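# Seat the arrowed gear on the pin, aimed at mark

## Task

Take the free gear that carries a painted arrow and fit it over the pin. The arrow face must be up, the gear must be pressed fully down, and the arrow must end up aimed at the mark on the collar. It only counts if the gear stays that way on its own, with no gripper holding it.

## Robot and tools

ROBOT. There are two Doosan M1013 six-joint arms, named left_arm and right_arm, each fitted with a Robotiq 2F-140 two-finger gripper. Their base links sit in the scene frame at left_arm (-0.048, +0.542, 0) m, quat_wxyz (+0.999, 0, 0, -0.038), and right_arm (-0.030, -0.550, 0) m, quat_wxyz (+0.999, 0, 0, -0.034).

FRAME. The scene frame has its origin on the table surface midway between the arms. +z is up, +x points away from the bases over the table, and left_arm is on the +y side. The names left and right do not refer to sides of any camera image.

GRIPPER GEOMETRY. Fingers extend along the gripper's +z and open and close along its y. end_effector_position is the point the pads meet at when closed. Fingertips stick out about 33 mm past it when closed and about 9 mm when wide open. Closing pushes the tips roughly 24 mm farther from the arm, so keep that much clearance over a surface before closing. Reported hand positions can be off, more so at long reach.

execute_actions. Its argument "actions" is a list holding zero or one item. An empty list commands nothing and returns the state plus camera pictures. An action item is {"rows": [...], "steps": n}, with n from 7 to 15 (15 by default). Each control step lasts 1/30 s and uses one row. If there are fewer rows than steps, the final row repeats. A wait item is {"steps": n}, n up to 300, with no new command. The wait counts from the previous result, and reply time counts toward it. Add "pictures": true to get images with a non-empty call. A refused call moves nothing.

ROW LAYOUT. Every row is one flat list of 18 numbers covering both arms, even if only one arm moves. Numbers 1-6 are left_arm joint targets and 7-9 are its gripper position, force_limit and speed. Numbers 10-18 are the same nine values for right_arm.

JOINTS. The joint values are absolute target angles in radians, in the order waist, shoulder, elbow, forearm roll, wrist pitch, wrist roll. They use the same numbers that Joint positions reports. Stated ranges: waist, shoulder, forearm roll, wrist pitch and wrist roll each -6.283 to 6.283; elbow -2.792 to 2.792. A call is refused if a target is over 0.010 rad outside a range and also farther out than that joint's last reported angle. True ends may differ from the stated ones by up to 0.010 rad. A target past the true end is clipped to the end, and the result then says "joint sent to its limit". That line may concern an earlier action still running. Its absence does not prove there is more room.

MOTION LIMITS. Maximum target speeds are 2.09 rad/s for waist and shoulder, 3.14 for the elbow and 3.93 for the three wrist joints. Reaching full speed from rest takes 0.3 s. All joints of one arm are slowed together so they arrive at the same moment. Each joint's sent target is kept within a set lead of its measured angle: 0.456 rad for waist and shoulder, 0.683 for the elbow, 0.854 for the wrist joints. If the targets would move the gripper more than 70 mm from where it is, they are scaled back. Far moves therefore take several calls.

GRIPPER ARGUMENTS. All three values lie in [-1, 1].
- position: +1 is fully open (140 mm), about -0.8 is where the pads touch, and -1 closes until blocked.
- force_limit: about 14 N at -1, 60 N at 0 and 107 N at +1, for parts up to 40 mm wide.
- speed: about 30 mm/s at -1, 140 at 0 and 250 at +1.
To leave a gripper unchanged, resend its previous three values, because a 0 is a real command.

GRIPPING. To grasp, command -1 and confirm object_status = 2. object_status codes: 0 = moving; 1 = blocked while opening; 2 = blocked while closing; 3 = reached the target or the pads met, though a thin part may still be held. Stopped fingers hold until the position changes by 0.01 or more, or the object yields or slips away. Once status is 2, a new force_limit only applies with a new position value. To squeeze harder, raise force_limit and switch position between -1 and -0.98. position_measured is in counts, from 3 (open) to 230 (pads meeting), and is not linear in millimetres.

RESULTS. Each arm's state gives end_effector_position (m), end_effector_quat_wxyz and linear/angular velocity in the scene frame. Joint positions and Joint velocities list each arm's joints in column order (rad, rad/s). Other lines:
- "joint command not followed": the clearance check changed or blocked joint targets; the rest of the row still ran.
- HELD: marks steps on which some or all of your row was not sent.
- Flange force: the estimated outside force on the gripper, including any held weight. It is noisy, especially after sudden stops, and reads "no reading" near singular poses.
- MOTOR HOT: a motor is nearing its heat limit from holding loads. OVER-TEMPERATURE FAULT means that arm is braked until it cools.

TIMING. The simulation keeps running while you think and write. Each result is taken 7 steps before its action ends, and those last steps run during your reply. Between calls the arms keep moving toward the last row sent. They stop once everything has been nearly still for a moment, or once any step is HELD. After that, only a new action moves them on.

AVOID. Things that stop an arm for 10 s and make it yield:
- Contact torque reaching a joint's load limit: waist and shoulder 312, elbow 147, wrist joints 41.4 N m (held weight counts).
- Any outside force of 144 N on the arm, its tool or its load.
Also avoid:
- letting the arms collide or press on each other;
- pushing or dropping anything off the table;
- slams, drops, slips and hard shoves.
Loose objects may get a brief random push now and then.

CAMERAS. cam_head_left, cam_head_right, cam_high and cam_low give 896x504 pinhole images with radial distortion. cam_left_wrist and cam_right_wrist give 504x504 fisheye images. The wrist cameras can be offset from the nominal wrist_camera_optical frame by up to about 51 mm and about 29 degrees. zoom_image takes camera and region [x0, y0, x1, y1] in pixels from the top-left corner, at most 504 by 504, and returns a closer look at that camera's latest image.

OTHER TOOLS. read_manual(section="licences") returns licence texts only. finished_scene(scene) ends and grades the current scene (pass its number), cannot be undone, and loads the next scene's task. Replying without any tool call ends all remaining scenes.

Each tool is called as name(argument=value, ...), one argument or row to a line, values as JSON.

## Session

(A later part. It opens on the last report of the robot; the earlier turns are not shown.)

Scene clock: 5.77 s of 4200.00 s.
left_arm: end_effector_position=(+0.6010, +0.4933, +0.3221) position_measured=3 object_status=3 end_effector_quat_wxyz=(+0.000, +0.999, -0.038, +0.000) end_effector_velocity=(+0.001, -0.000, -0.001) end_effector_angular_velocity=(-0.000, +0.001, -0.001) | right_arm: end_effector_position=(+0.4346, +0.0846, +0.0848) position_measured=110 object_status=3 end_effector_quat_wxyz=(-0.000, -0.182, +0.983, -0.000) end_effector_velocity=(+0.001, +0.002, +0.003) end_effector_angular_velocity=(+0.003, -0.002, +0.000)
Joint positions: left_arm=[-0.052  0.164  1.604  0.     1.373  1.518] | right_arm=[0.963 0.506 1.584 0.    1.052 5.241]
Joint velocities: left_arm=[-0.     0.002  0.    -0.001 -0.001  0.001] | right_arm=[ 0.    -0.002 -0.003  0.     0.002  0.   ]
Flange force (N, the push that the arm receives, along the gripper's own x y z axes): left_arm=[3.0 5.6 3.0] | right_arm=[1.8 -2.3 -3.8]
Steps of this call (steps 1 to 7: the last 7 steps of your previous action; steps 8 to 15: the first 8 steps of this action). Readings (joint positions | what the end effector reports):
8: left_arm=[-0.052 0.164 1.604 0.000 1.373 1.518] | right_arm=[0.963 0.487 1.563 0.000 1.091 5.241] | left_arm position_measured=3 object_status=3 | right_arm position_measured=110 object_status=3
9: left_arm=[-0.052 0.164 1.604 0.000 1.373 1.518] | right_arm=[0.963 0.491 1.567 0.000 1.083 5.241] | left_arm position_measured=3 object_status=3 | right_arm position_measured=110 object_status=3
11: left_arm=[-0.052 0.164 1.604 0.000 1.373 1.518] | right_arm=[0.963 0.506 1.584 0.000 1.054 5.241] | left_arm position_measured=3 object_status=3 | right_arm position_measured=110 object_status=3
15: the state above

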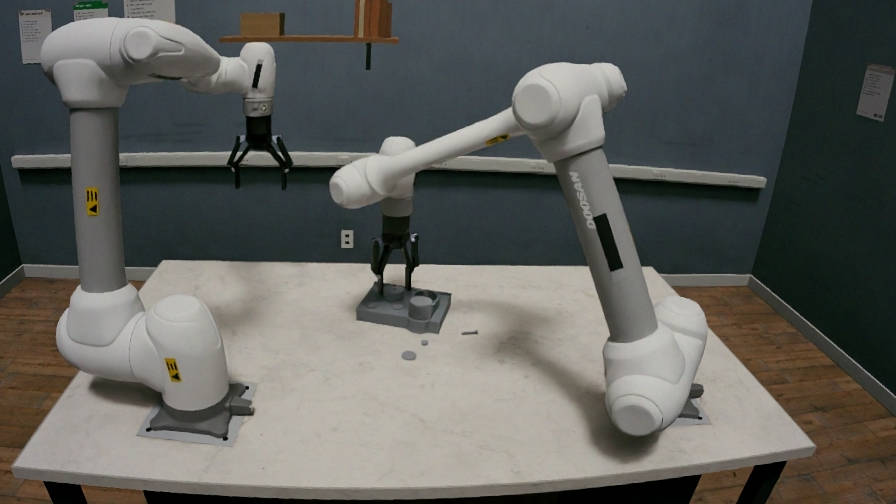

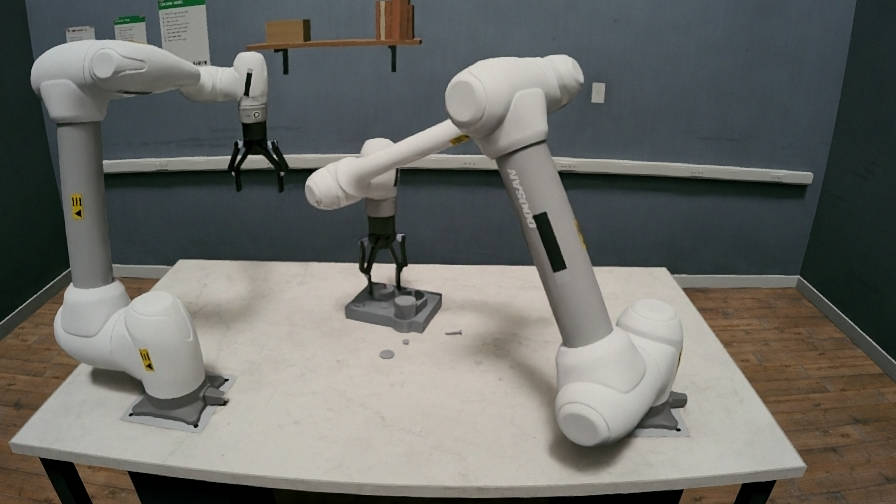

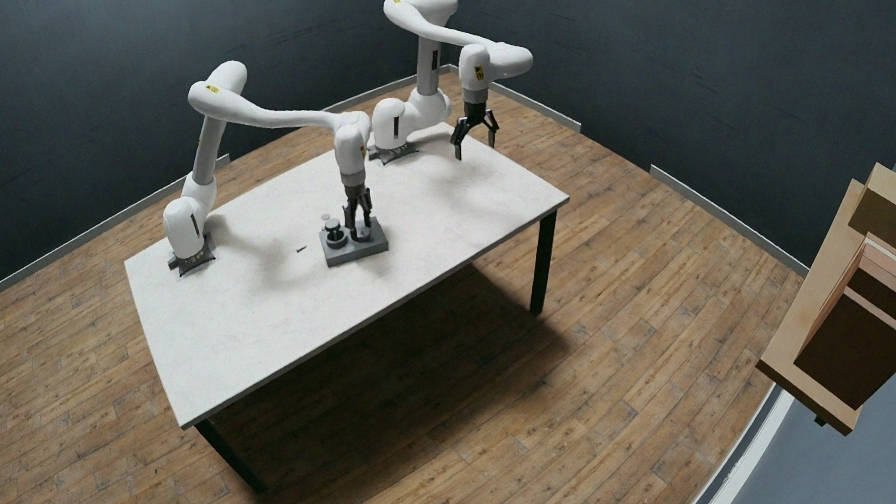

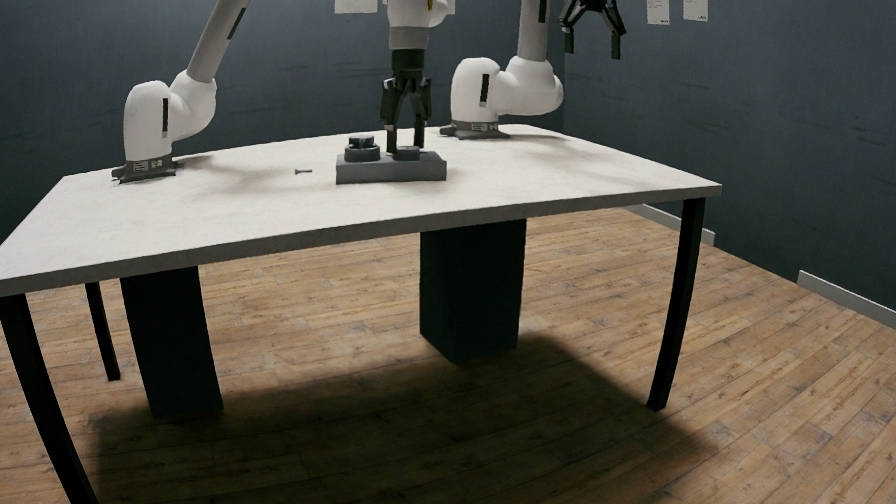

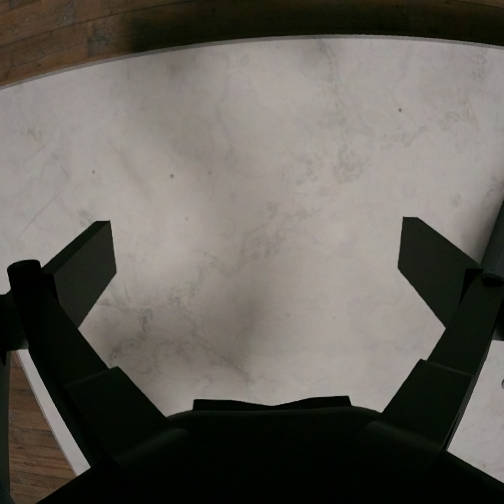

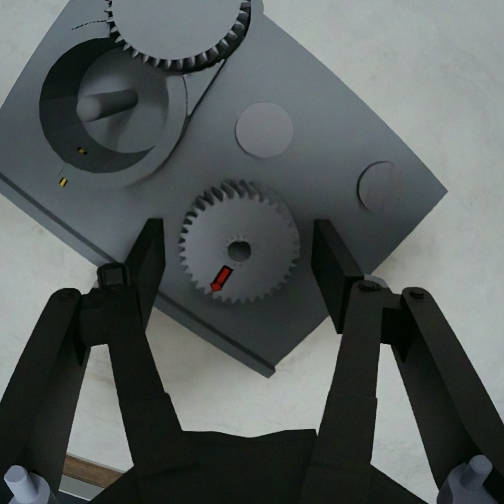

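execute_actions(
  actions=[
    {"rows":[[-0.052,0.164,1.604,0,1.373,1.518,1,0,0,0.9636,0.5082,1.5845,0,1.0489,5.241,-1,-0.4,-0.6]]},
  ],
)

execute_actions(
  actions=[
    {"rows":[[-0.052,0.164,1.604,0,1.373,1.518,1,0,0,0.9636,0.495,1.571,0,1.0756,5.241,-1,-0.4,-0.6],[-0.052,0.164,1.604,0,1.373,1.518,1,0,0,0.9636,0.495,1.571,0,1.0756,5.241,-1,-0.4,-0.6],[-0.052,0.164,1.604,0,1.373,1.518,1,0,0,0.9636,0.461,1.532,0,1.1486,5.241,-1,-0.4,-0.6]],"steps":10},
  ],
)

execute_actions(
  actions=[
    {"rows":[[-0.052,0.164,1.604,0,1.373,1.518,1,0,0,0.9264,0.3244,1.7437,0,1.0735,6.077,-1,-0.4,-0.6]]},
  ],
)

execute_actions(
  actions=[
    {"steps":18},
  ],
  pictures=true,
)

zoom_image(
  camera="cam_low",
  region=[315, 90, 415, 190],
)

zoom_image(
  camera="cam_right_wrist",
  region=[110, 70, 370, 330],
)

Scene clock: 6.70 s of 4200.00 s.
left_arm: end_effector_position=(+0.6010, +0.4933, +0.3221) position_measured=3 object_status=3 end_effector_quat_wxyz=(+0.000, +0.999, -0.038, +0.000) end_effector_velocity=(-0.000, +0.001, -0.002) end_effector_angular_velocity=(-0.001, +0.003, +0.003) | right_arm: end_effector_position=(+0.4347, +0.0851, +0.0831) position_measured=136 object_status=0 end_effector_quat_wxyz=(+0.000, -0.182, +0.983, +0.000) end_effector_velocity=(+0.001, -0.001, -0.000) end_effector_angular_velocity=(-0.001, -0.000, -0.002)
Joint positions: left_arm=[-0.052  0.164  1.604  0.     1.373  1.518] | right_arm=[0.964 0.508 1.584 0.    1.049 5.241]
Joint velocities: left_arm=[ 0.001  0.001  0.001 -0.001  0.    -0.002] | right_arm=[-0.002  0.     0.    -0.     0.    -0.   ]
Flange force (N, the push that the arm receives, along the gripper's own x y z axes): left_arm=[2.7 5.1 2.0] | right_arm=[2.0 -8.4 -17.1]
Steps of this call (steps 1 to 7: the last 7 steps of your previous action; steps 8 to 15: the robot went on to your last target; steps 16 to 20: nothing new was sent; steps 21 to 28: the first 8 steps of this action). Readings (joint positions | what the end effector reports):
21: left_arm=[-0.052 0.164 1.604 0.000 1.373 1.518] | right_arm=[0.963 0.506 1.583 0.000 1.052 5.241] | left_arm position_measured=3 object_status=3 | right_arm position_measured=110 object_status=0
22: left_arm=[-0.052 0.164 1.604 0.000 1.373 1.518] | right_arm=[0.963 0.507 1.584 0.000 1.050 5.241] | left_arm position_measured=3 object_status=3 | right_arm position_measured=112 object_status=0
24: left_arm=[-0.052 0.164 1.604 0.000 1.373 1.518] | right_arm=[0.964 0.508 1.584 0.000 1.049 5.241] | left_arm position_measured=3 object_status=3 | right_arm position_measured=120 object_status=0
28: the state above

Scene clock: 7.03 s of 4200.00 s.
left_arm: end_effector_position=(+0.6010, +0.4933, +0.3221) position_measured=3 object_status=3 end_effector_quat_wxyz=(+0.000, +0.999, -0.038, +0.000) end_effector_velocity=(-0.000, +0.000, -0.001) end_effector_angular_velocity=(-0.001, +0.002, +0.001) | right_arm: end_effector_position=(+0.4343, +0.0848, +0.0955) position_measured=138 object_status=2 end_effector_quat_wxyz=(-0.001, -0.182, +0.983, -0.000) end_effector_velocity=(+0.026, +0.036, +0.302) end_effector_angular_velocity=(+0.088, -0.070, +0.002)
Joint positions: left_arm=[-0.052  0.164  1.604  0.     1.373  1.518] | right_arm=[0.964 0.498 1.575 0.    1.07  5.241]
Joint velocities: left_arm=[ 0.001  0.001  0.    -0.001  0.    -0.   ] | right_arm=[ 0.002 -0.224 -0.256  0.     0.368 -0.   ]
Flange force (N, the push that the arm receives, along the gripper's own x y z axes): left_arm=[1.9 5.5 2.0] | right_arm=[-0.9 -1.3 0.0]
Steps of this call (steps 1 to 7: the last 7 steps of your previous action; steps 8 to 10: the first 3 steps of this action). Readings (joint positions | what the end effector reports):
8: left_arm=[-0.052 0.164 1.604 0.000 1.373 1.518] | right_arm=[0.964 0.508 1.584 0.000 1.049 5.241] | left_arm position_measured=3 object_status=3 | right_arm position_measured=138 object_status=2
9: left_arm=[-0.052 0.164 1.604 0.000 1.373 1.518] | right_arm=[0.964 0.505 1.582 0.000 1.057 5.241] | left_arm position_measured=3 object_status=3 | right_arm position_measured=138 object_status=2
10: the state above

Scene clock: 7.53 s of 4200.00 s.
left_arm: end_effector_position=(+0.6010, +0.4933, +0.3221) position_measured=3 object_status=3 end_effector_quat_wxyz=(+0.000, +0.999, -0.038, +0.000) end_effector_velocity=(+0.001, -0.000, -0.001) end_effector_angular_velocity=(-0.002, +0.003, +0.001) | right_arm: end_effector_position=(+0.4179, +0.0452, +0.1423) position_measured=138 object_status=2 end_effector_quat_wxyz=(+0.001, +0.005, +1.000, +0.001) end_effector_velocity=(-0.145, -0.331, -0.010) end_effector_angular_velocity=(-0.020, +0.023, -3.111)
Joint positions: left_arm=[-0.052  0.164  1.604  0.     1.373  1.518] | right_arm=[0.948 0.402 1.629 0.    1.109 5.602]
Joint velocities: left_arm=[ 0.001  0.003 -0.001 -0.002  0.    -0.   ] | right_arm=[-0.133 -0.488  0.746 -0.001 -0.227  2.978]
Flange force (N, the push that the arm receives, along the gripper's own x y z axes): left_arm=[3.4 5.6 1.2] | right_arm=[-3.6 -2.9 2.1]
Steps of this call (steps 1 to 7: the last 7 steps of your previous action; steps 8 to 15: the first 8 steps of this action). Readings (joint positions | what the end effector reports):
8: left_arm=[-0.052 0.164 1.604 0.000 1.373 1.518] | right_arm=[0.964 0.461 1.532 0.000 1.149 5.242] | left_arm position_measured=3 object_status=3 | right_arm position_measured=138 object_status=2
9: left_arm=[-0.052 0.164 1.604 0.000 1.373 1.518] | right_arm=[0.963 0.460 1.535 0.000 1.147 5.250] | left_arm position_measured=3 object_status=3 | right_arm position_measured=138 object_status=2
11: left_arm=[-0.052 0.164 1.604 -0.000 1.373 1.518] | right_arm=[0.961 0.450 1.552 0.000 1.138 5.310] | left_arm position_measured=3 object_status=3 | right_arm position_measured=138 object_status=2
15: the state above

Scene clock: 8.13 s of 4200.00 s.
left_arm: end_effector_position=(+0.6010, +0.4933, +0.3221) position_measured=3 object_status=3 end_effector_quat_wxyz=(+0.000, +0.999, -0.038, +0.000) end_effector_velocity=(-0.002, +0.000, -0.002) end_effector_angular_velocity=(-0.000, +0.006, +0.001) | right_arm: end_effector_position=(+0.3943, -0.0063, +0.1410) position_measured=138 object_status=2 end_effector_quat_wxyz=(+0.000, +0.250, +0.968, +0.000) end_effector_velocity=(+0.001, +0.000, +0.000) end_effector_angular_velocity=(+0.001, -0.001, -0.001)
Joint positions: left_arm=[-0.052  0.164  1.604  0.     1.373  1.518] | right_arm=[0.926 0.324 1.744 0.    1.073 6.077]
Joint velocities: left_arm=[ 0.     0.001  0.002 -0.001  0.003 -0.001] | right_arm=[-0.001  0.    -0.001 -0.    -0.001  0.   ]
Flange force (N, the push that the arm receives, along the gripper's own x y z axes): left_arm=[3.7 3.6 2.4] | right_arm=[-0.9 -1.1 3.1]
Kept back: nothing.
Steps of this call (steps 1 to 7: the last 7 steps of your previous action; steps 8 to 18: the robot went on to your last target). Readings (joint positions | what the end effector reports):
1: left_arm=[-0.052 0.164 1.604 0.000 1.373 1.518] | right_arm=[0.943 0.385 1.654 0.000 1.101 5.704] | left_arm position_measured=3 object_status=3 | right_arm position_measured=138 object_status=2
2: left_arm=[-0.052 0.164 1.604 0.000 1.373 1.518] | right_arm=[0.939 0.370 1.676 0.000 1.094 5.798] | left_arm position_measured=3 object_status=3 | right_arm position_measured=138 object_status=2
4: left_arm=[-0.052 0.164 1.604 0.000 1.373 1.518] | right_arm=[0.932 0.345 1.713 0.000 1.083 5.948] | left_arm position_measured=3 object_status=3 | right_arm position_measured=138 object_status=2
8: left_arm=[-0.052 0.164 1.604 0.000 1.373 1.518] | right_arm=[0.926 0.325 1.743 0.000 1.074 6.075] | left_arm position_measured=3 object_status=3 | right_arm position_measured=138 object_status=2
18: the state above

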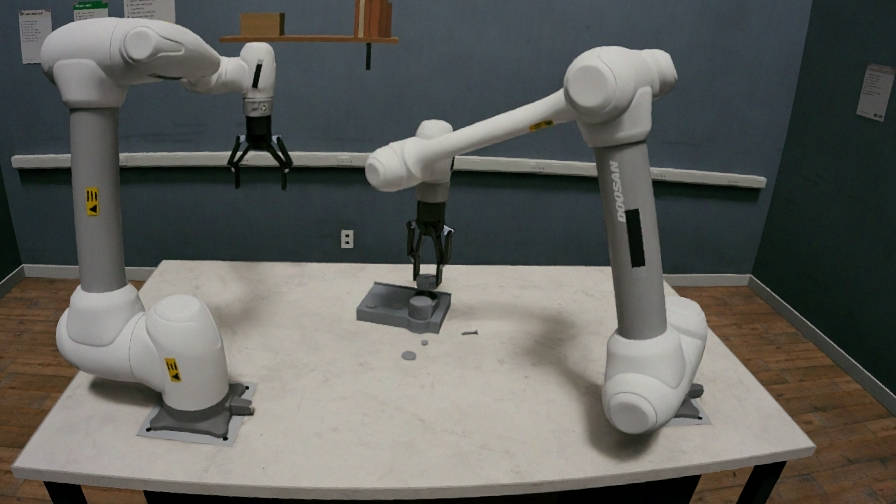

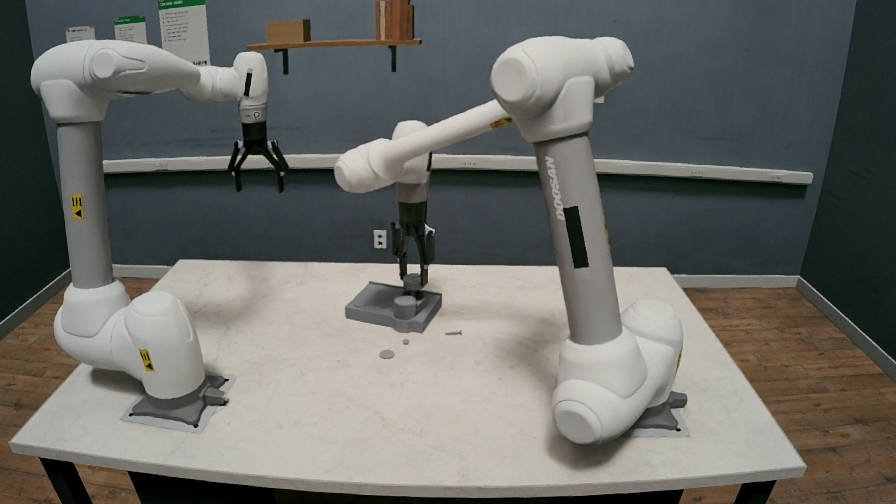

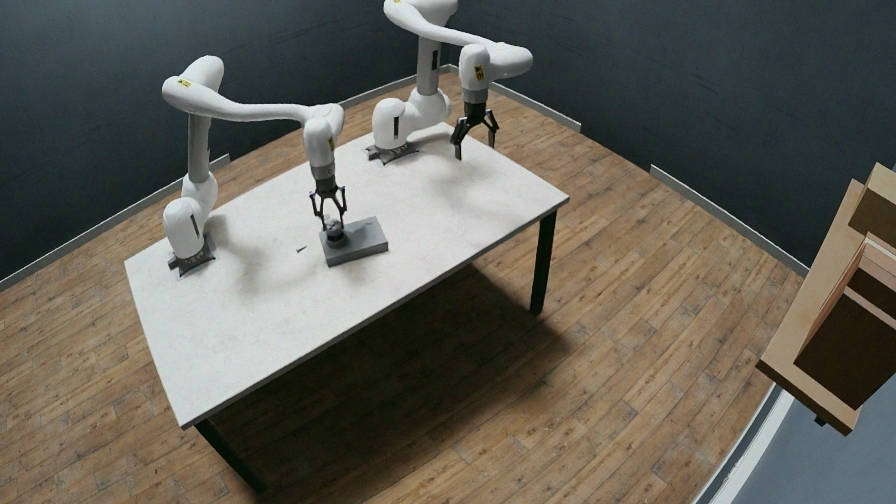

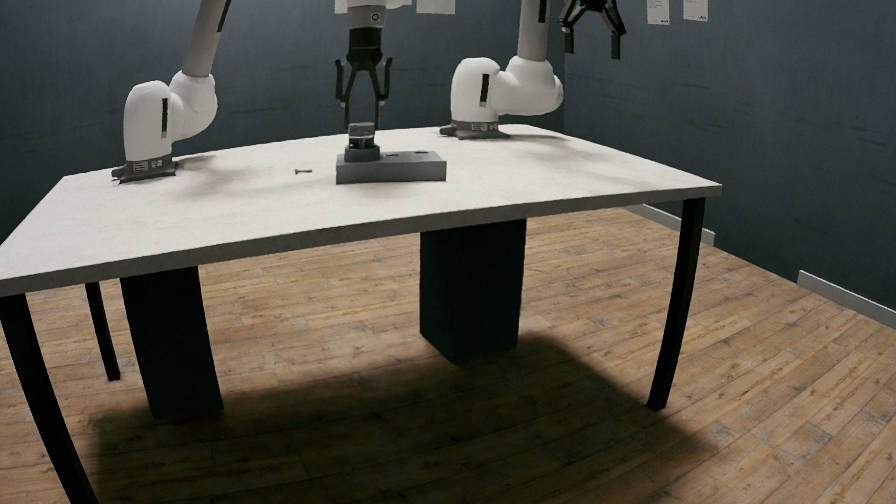

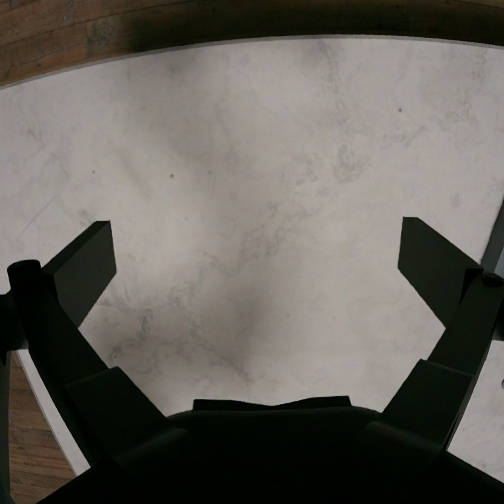

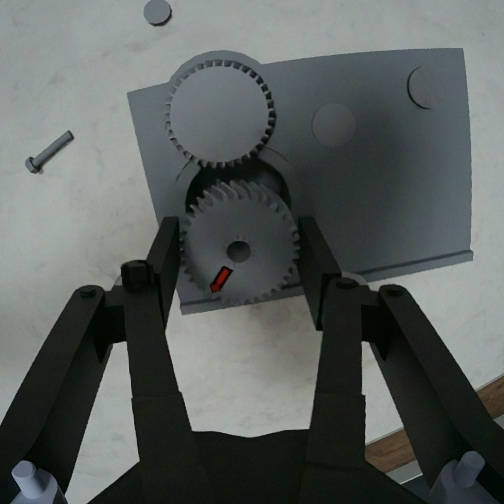

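Region (315, 90, 415, 190) of cam_low's 896x504 image, scaled by 5.040, with more detail than that image has.

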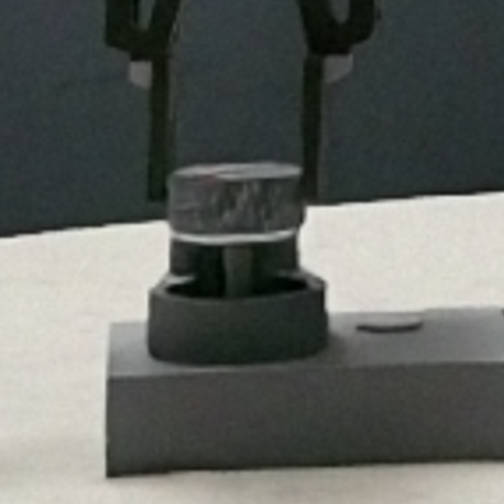

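Region (110, 70, 370, 330) of cam_right_wrist's 504x504 image, scaled by 1.938, with more detail than that image has.

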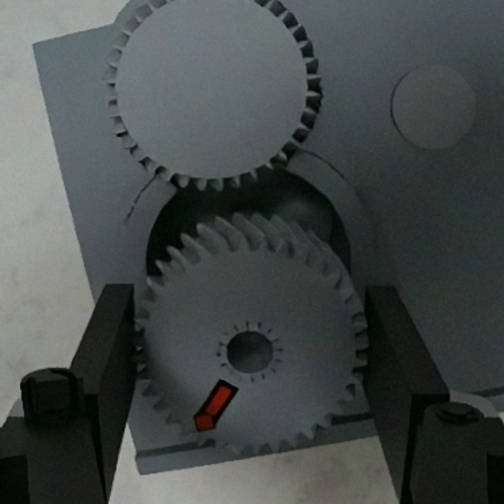

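execute_actions(
  actions=[
    {"rows":[[-0.052,0.164,1.604,0,1.373,1.518,1,0,0,0.935,0.3244,1.7437,0,1.0735,6.086,-1,-0.4,-0.6],[-0.052,0.164,1.604,0,1.373,1.518,1,0,0,0.935,0.3244,1.7437,0,1.0735,6.086,-1,-0.4,-0.6],[-0.052,0.164,1.604,0,1.373,1.518,1,0,0,0.935,0.3299,1.7501,0,1.0616,6.086,-1,-0.4,-0.6]]},
  ],
  pictures=true,
)

zoom_image(
  camera="cam_right_wrist",
  region=[140, 110, 340, 310],
)

Scene clock: 8.87 s of 4200.00 s.
left_arm: end_effector_position=(+0.6010, +0.4933, +0.3221) position_measured=3 object_status=3 end_effector_quat_wxyz=(+0.000, +0.999, -0.038, +0.000) end_effector_velocity=(+0.000, +0.001, +0.000) end_effector_angular_velocity=(-0.001, +0.000, +0.001) | right_arm: end_effector_position=(+0.3894, -0.0029, +0.1338) position_measured=138 object_status=2 end_effector_quat_wxyz=(-0.000, +0.251, +0.968, -0.000) end_effector_velocity=(+0.001, +0.002, +0.001) end_effector_angular_velocity=(+0.003, -0.003, +0.001)
Joint positions: left_arm=[-0.052  0.164  1.604  0.     1.373  1.518] | right_arm=[0.935 0.33  1.75  0.    1.062 6.086]
Joint velocities: left_arm=[ 0.001  0.    -0.    -0.001  0.001  0.   ] | right_arm=[ 0.001  0.    -0.002 -0.    -0.003  0.   ]
Flange force (N, the push that the arm receives, along the gripper's own x y z axes): left_arm=[1.4 4.5 1.8] | right_arm=[-0.8 -0.2 4.0]
Steps of this call (steps 1 to 14: the robot went on to your last target; steps 15 to 22: the first 8 steps of this action). Readings (joint positions | what the end effector reports):
15: left_arm=[-0.052 0.164 1.604 0.000 1.373 1.518] | right_arm=[0.927 0.324 1.744 0.000 1.073 6.077] | left_arm position_measured=3 object_status=3 | right_arm position_measured=138 object_status=2
16: left_arm=[-0.052 0.164 1.604 -0.000 1.373 1.518] | right_arm=[0.930 0.324 1.744 0.000 1.073 6.081] | left_arm position_measured=3 object_status=3 | right_arm position_measured=138 object_status=2
18: left_arm=[-0.052 0.164 1.604 0.000 1.373 1.518] | right_arm=[0.935 0.326 1.746 0.000 1.068 6.086] | left_arm position_measured=3 object_status=3 | right_arm position_measured=138 object_status=2
22: the state above

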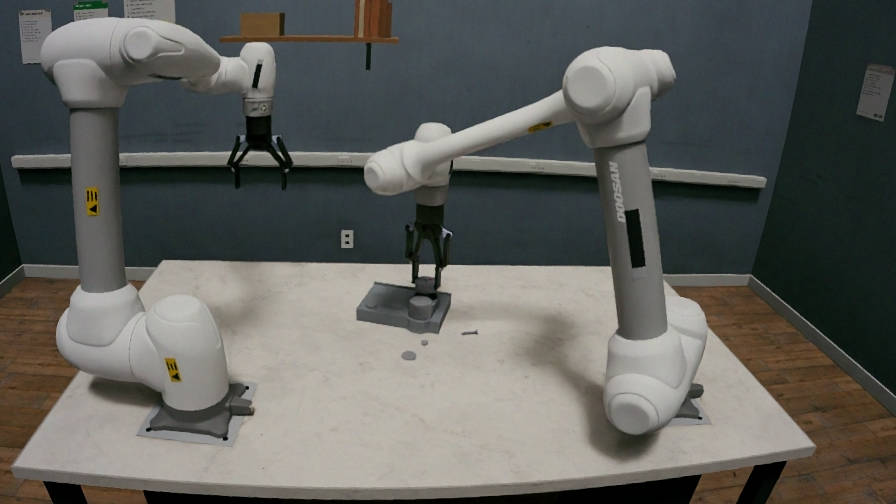

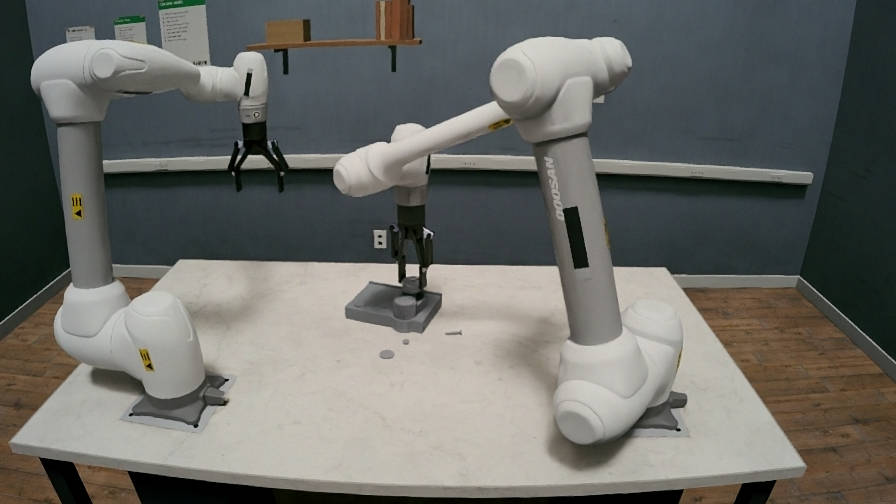

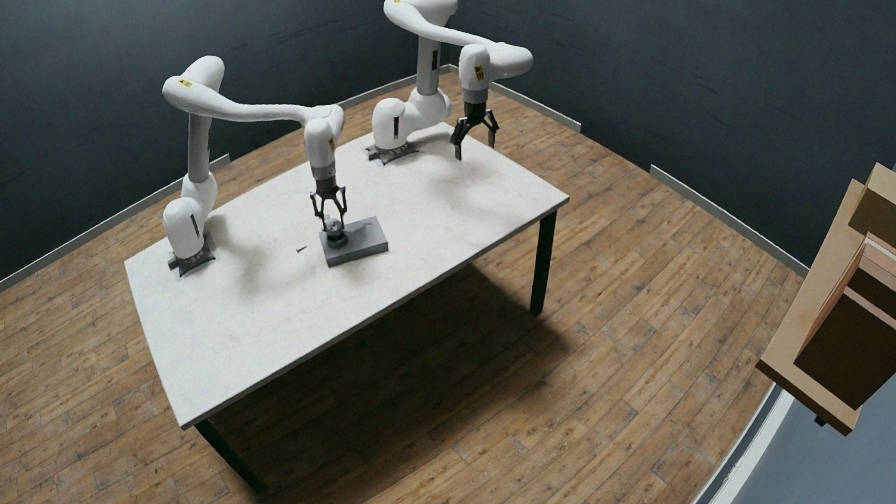

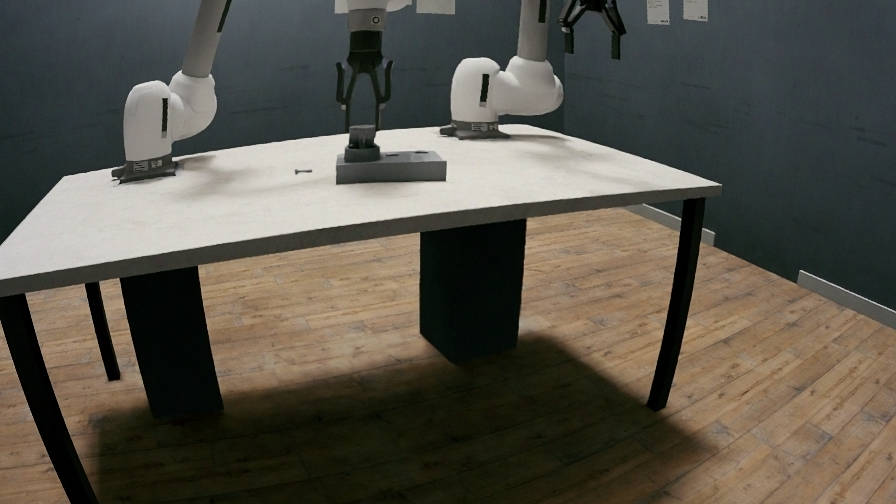

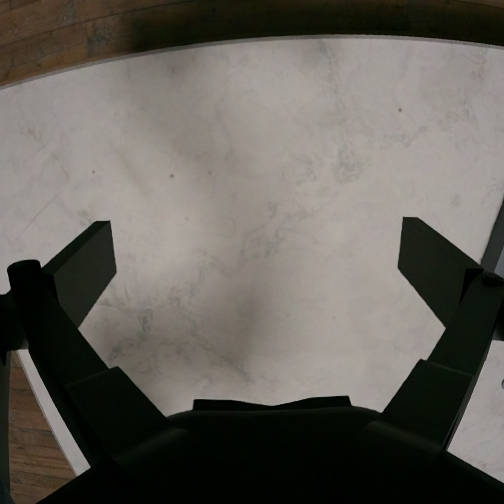

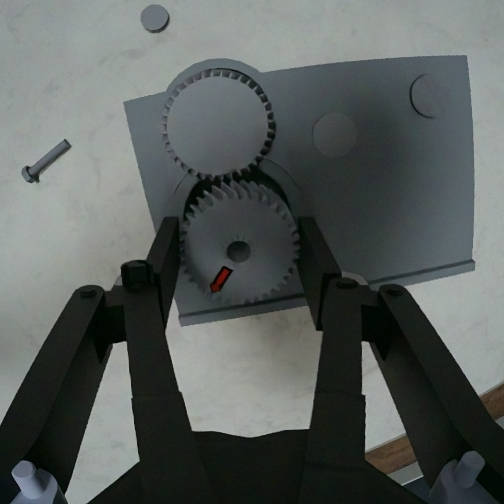

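Region (140, 110, 340, 310) of cam_right_wrist's 504x504 image, scaled by 2.520, with more detail than that image has.

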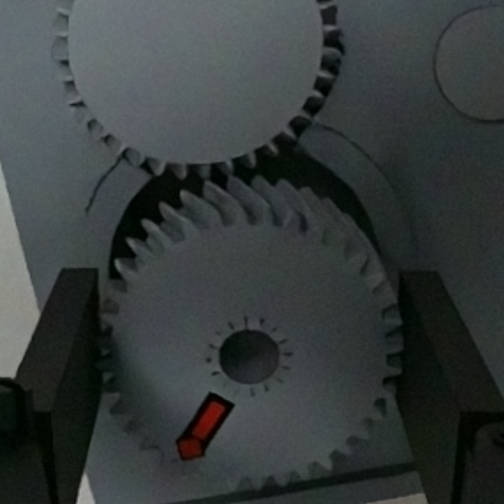

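execute_actions(
  actions=[
    {"rows":[[-0.052,0.164,1.604,0,1.373,1.518,1,0,0,0.9362,0.3305,1.7513,0,1.0598,6.086,-1,-0.4,-0.6],[-0.052,0.164,1.604,0,1.373,1.518,1,0,0,0.9362,0.3313,1.7522,0,1.0581,6.086,-1,-0.4,-0.6],[-0.052,0.164,1.604,0,1.373,1.518,1,0,0,0.9362,0.3321,1.7531,0,1.0564,6.086,-1,-0.4,-0.6],[-0.052,0.164,1.604,0,1.373,1.518,1,0,0,0.9362,0.3329,1.754,0,1.0547,6.086,-1,-0.4,-0.6]]},
  ],
)

Scene clock: 9.47 s of 4200.00 s.
left_arm: end_effector_position=(+0.6010, +0.4933, +0.3221) position_measured=3 object_status=3 end_effector_quat_wxyz=(+0.000, +0.999, -0.038, +0.000) end_effector_velocity=(-0.000, +0.000, +0.000) end_effector_angular_velocity=(-0.000, +0.001, +0.001) | right_arm: end_effector_position=(+0.3888, -0.0023, +0.1301) position_measured=138 object_status=2 end_effector_quat_wxyz=(-0.000, +0.250, +0.968, -0.000) end_effector_velocity=(+0.001, +0.000, -0.000) end_effector_angular_velocity=(+0.001, -0.001, -0.001)
Joint positions: left_arm=[-0.052  0.164  1.604  0.     1.373  1.518] | right_arm=[0.936 0.333 1.754 0.    1.055 6.086]
Joint velocities: left_arm=[ 0.     0.    -0.001 -0.     0.002 -0.   ] | right_arm=[-0.001 -0.     0.     0.    -0.002  0.   ]
Flange force (N, the push that the arm receives, along the gripper's own x y z axes): left_arm=[0.6 6.7 1.4] | right_arm=[-1.8 -8.3 -0.3]
Steps of this call (steps 1 to 7: the last 7 steps of your previous action; steps 8 to 10: the robot went on to your last target; steps 11 to 18: the first 8 steps of this action). Readings (joint positions | what the end effector reports):
11: left_arm=[-0.052 0.164 1.604 0.000 1.373 1.518] | right_arm=[0.935 0.330 1.750 0.000 1.061 6.086] | left_arm position_measured=3 object_status=3 | right_arm position_measured=138 object_status=2
12: left_arm=[-0.052 0.164 1.604 0.000 1.373 1.518] | right_arm=[0.936 0.330 1.750 0.000 1.060 6.086] | left_arm position_measured=3 object_status=3 | right_arm position_measured=138 object_status=2
14: left_arm=[-0.052 0.164 1.604 0.000 1.373 1.518] | right_arm=[0.936 0.332 1.752 0.000 1.057 6.086] | left_arm position_measured=3 object_status=3 | right_arm position_measured=138 object_status=2
18: the state above

Push −y → radial −0.8 mm, down 2 mm.

execute_actions(
  actions=[
    {"rows":[[-0.052,0.164,1.604,0,1.373,1.518,1,0,0,0.936,0.3318,1.7556,0,1.0542,6.086,-1,-0.4,-0.6],[-0.052,0.164,1.604,0,1.373,1.518,1,0,0,0.936,0.3318,1.7556,0,1.0542,6.086,-1,-0.4,-0.6],[-0.052,0.164,1.604,0,1.373,1.518,1,0,0,0.936,0.3326,1.7565,0,1.0525,6.086,-1,-0.4,-0.6],[-0.052,0.164,1.604,0,1.373,1.518,1,0,0,0.936,0.3334,1.7574,0,1.0508,6.086,-1,-0.4,-0.6]]},
  ],
  pictures=true,
)

zoom_image(
  camera="cam_right_wrist",
  region=[170, 140, 290, 230],
)

Scene clock: 10.00 s of 4200.00 s.
left_arm: end_effector_position=(+0.6010, +0.4933, +0.3221) position_measured=3 object_status=3 end_effector_quat_wxyz=(+0.000, +0.999, -0.038, +0.000) end_effector_velocity=(+0.000, +0.000, -0.001) end_effector_angular_velocity=(+0.002, +0.001, -0.002) | right_arm: end_effector_position=(+0.3884, -0.0029, +0.1281) position_measured=138 object_status=2 end_effector_quat_wxyz=(+0.000, +0.250, +0.968, +0.000) end_effector_velocity=(+0.000, +0.000, -0.000) end_effector_angular_velocity=(+0.001, -0.000, -0.000)
Joint positions: left_arm=[-0.052  0.164  1.604  0.     1.373  1.518] | right_arm=[0.936 0.333 1.757 0.    1.051 6.086]
Joint velocities: left_arm=[-0.001  0.001  0.     0.002 -0.001  0.001] | right_arm=[-0.     0.     0.     0.    -0.001  0.   ]
Flange force (N, the push that the arm receives, along the gripper's own x y z axes): left_arm=[2.1 5.1 1.6] | right_arm=[-2.7 -1.9 2.5]
Steps of this call (steps 1 to 7: the last 7 steps of your previous action; step 8: the robot went on to your last target; steps 9 to 16: the first 8 steps of this action). Readings (joint positions | what the end effector reports):
9: left_arm=[-0.052 0.164 1.604 0.000 1.373 1.518] | right_arm=[0.936 0.333 1.754 0.000 1.055 6.086] | left_arm position_measured=3 object_status=3 | right_arm position_measured=138 object_status=2
10: left_arm=[-0.052 0.164 1.604 -0.000 1.373 1.518] | right_arm=[0.936 0.332 1.755 0.000 1.054 6.086] | left_arm position_measured=3 object_status=3 | right_arm position_measured=138 object_status=2
12: left_arm=[-0.052 0.164 1.604 0.000 1.373 1.518] | right_arm=[0.936 0.332 1.756 0.000 1.053 6.086] | left_arm position_measured=3 object_status=3 | right_arm position_measured=138 object_status=2
16: the state above

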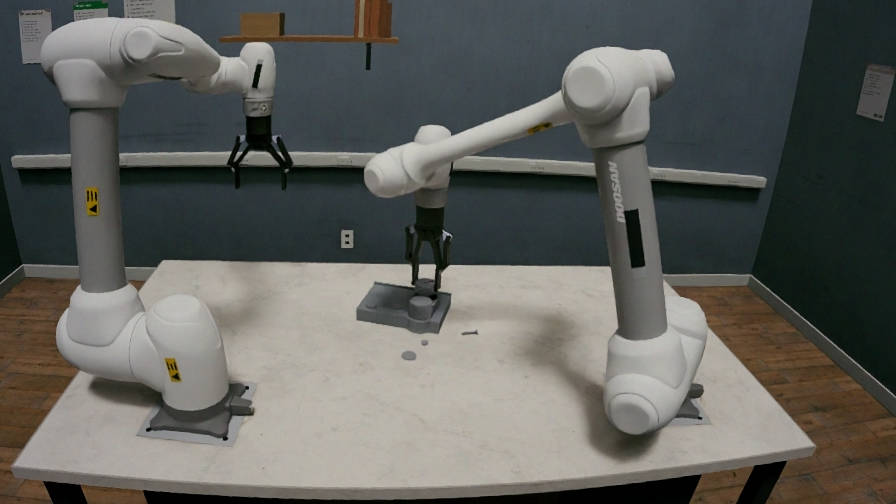

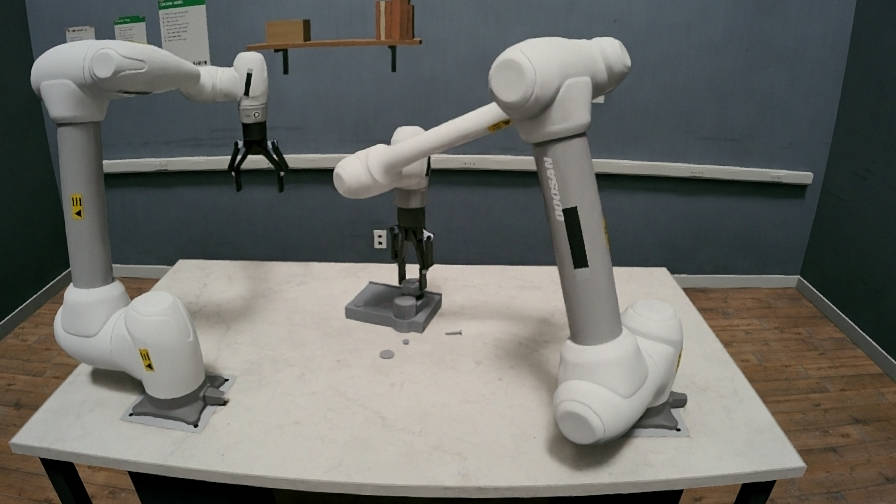

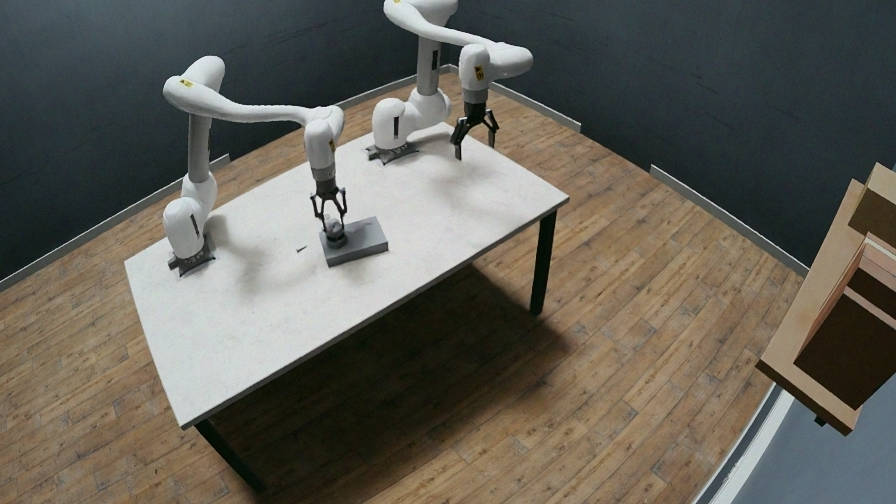

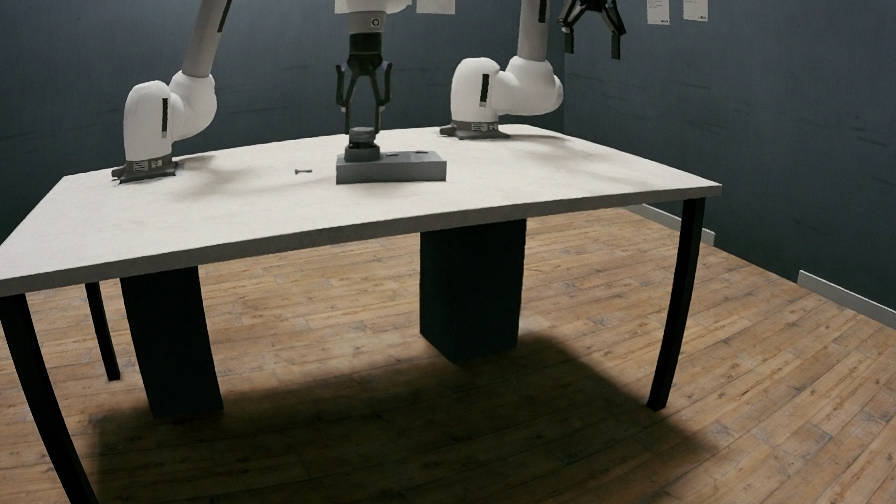

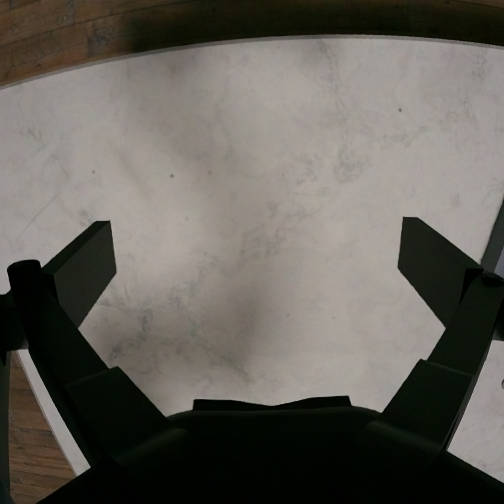

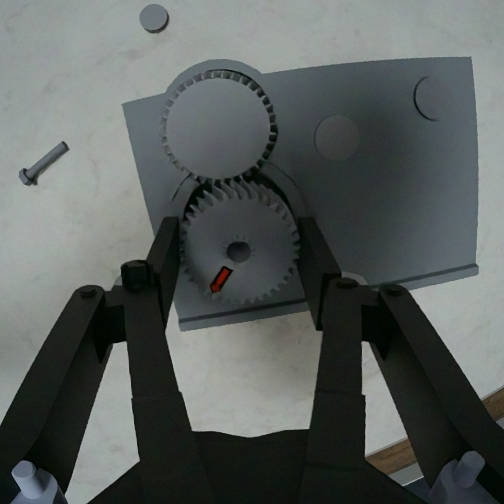

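Region (170, 140, 290, 230) of cam_right_wrist's 504x504 image, scaled by 4.200, with more detail than that image has; it fills the top 378 rows of this view, and the rest is white.

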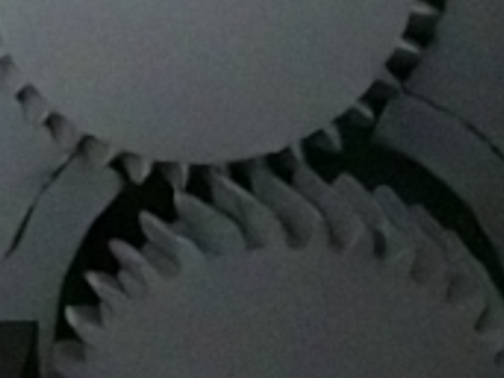

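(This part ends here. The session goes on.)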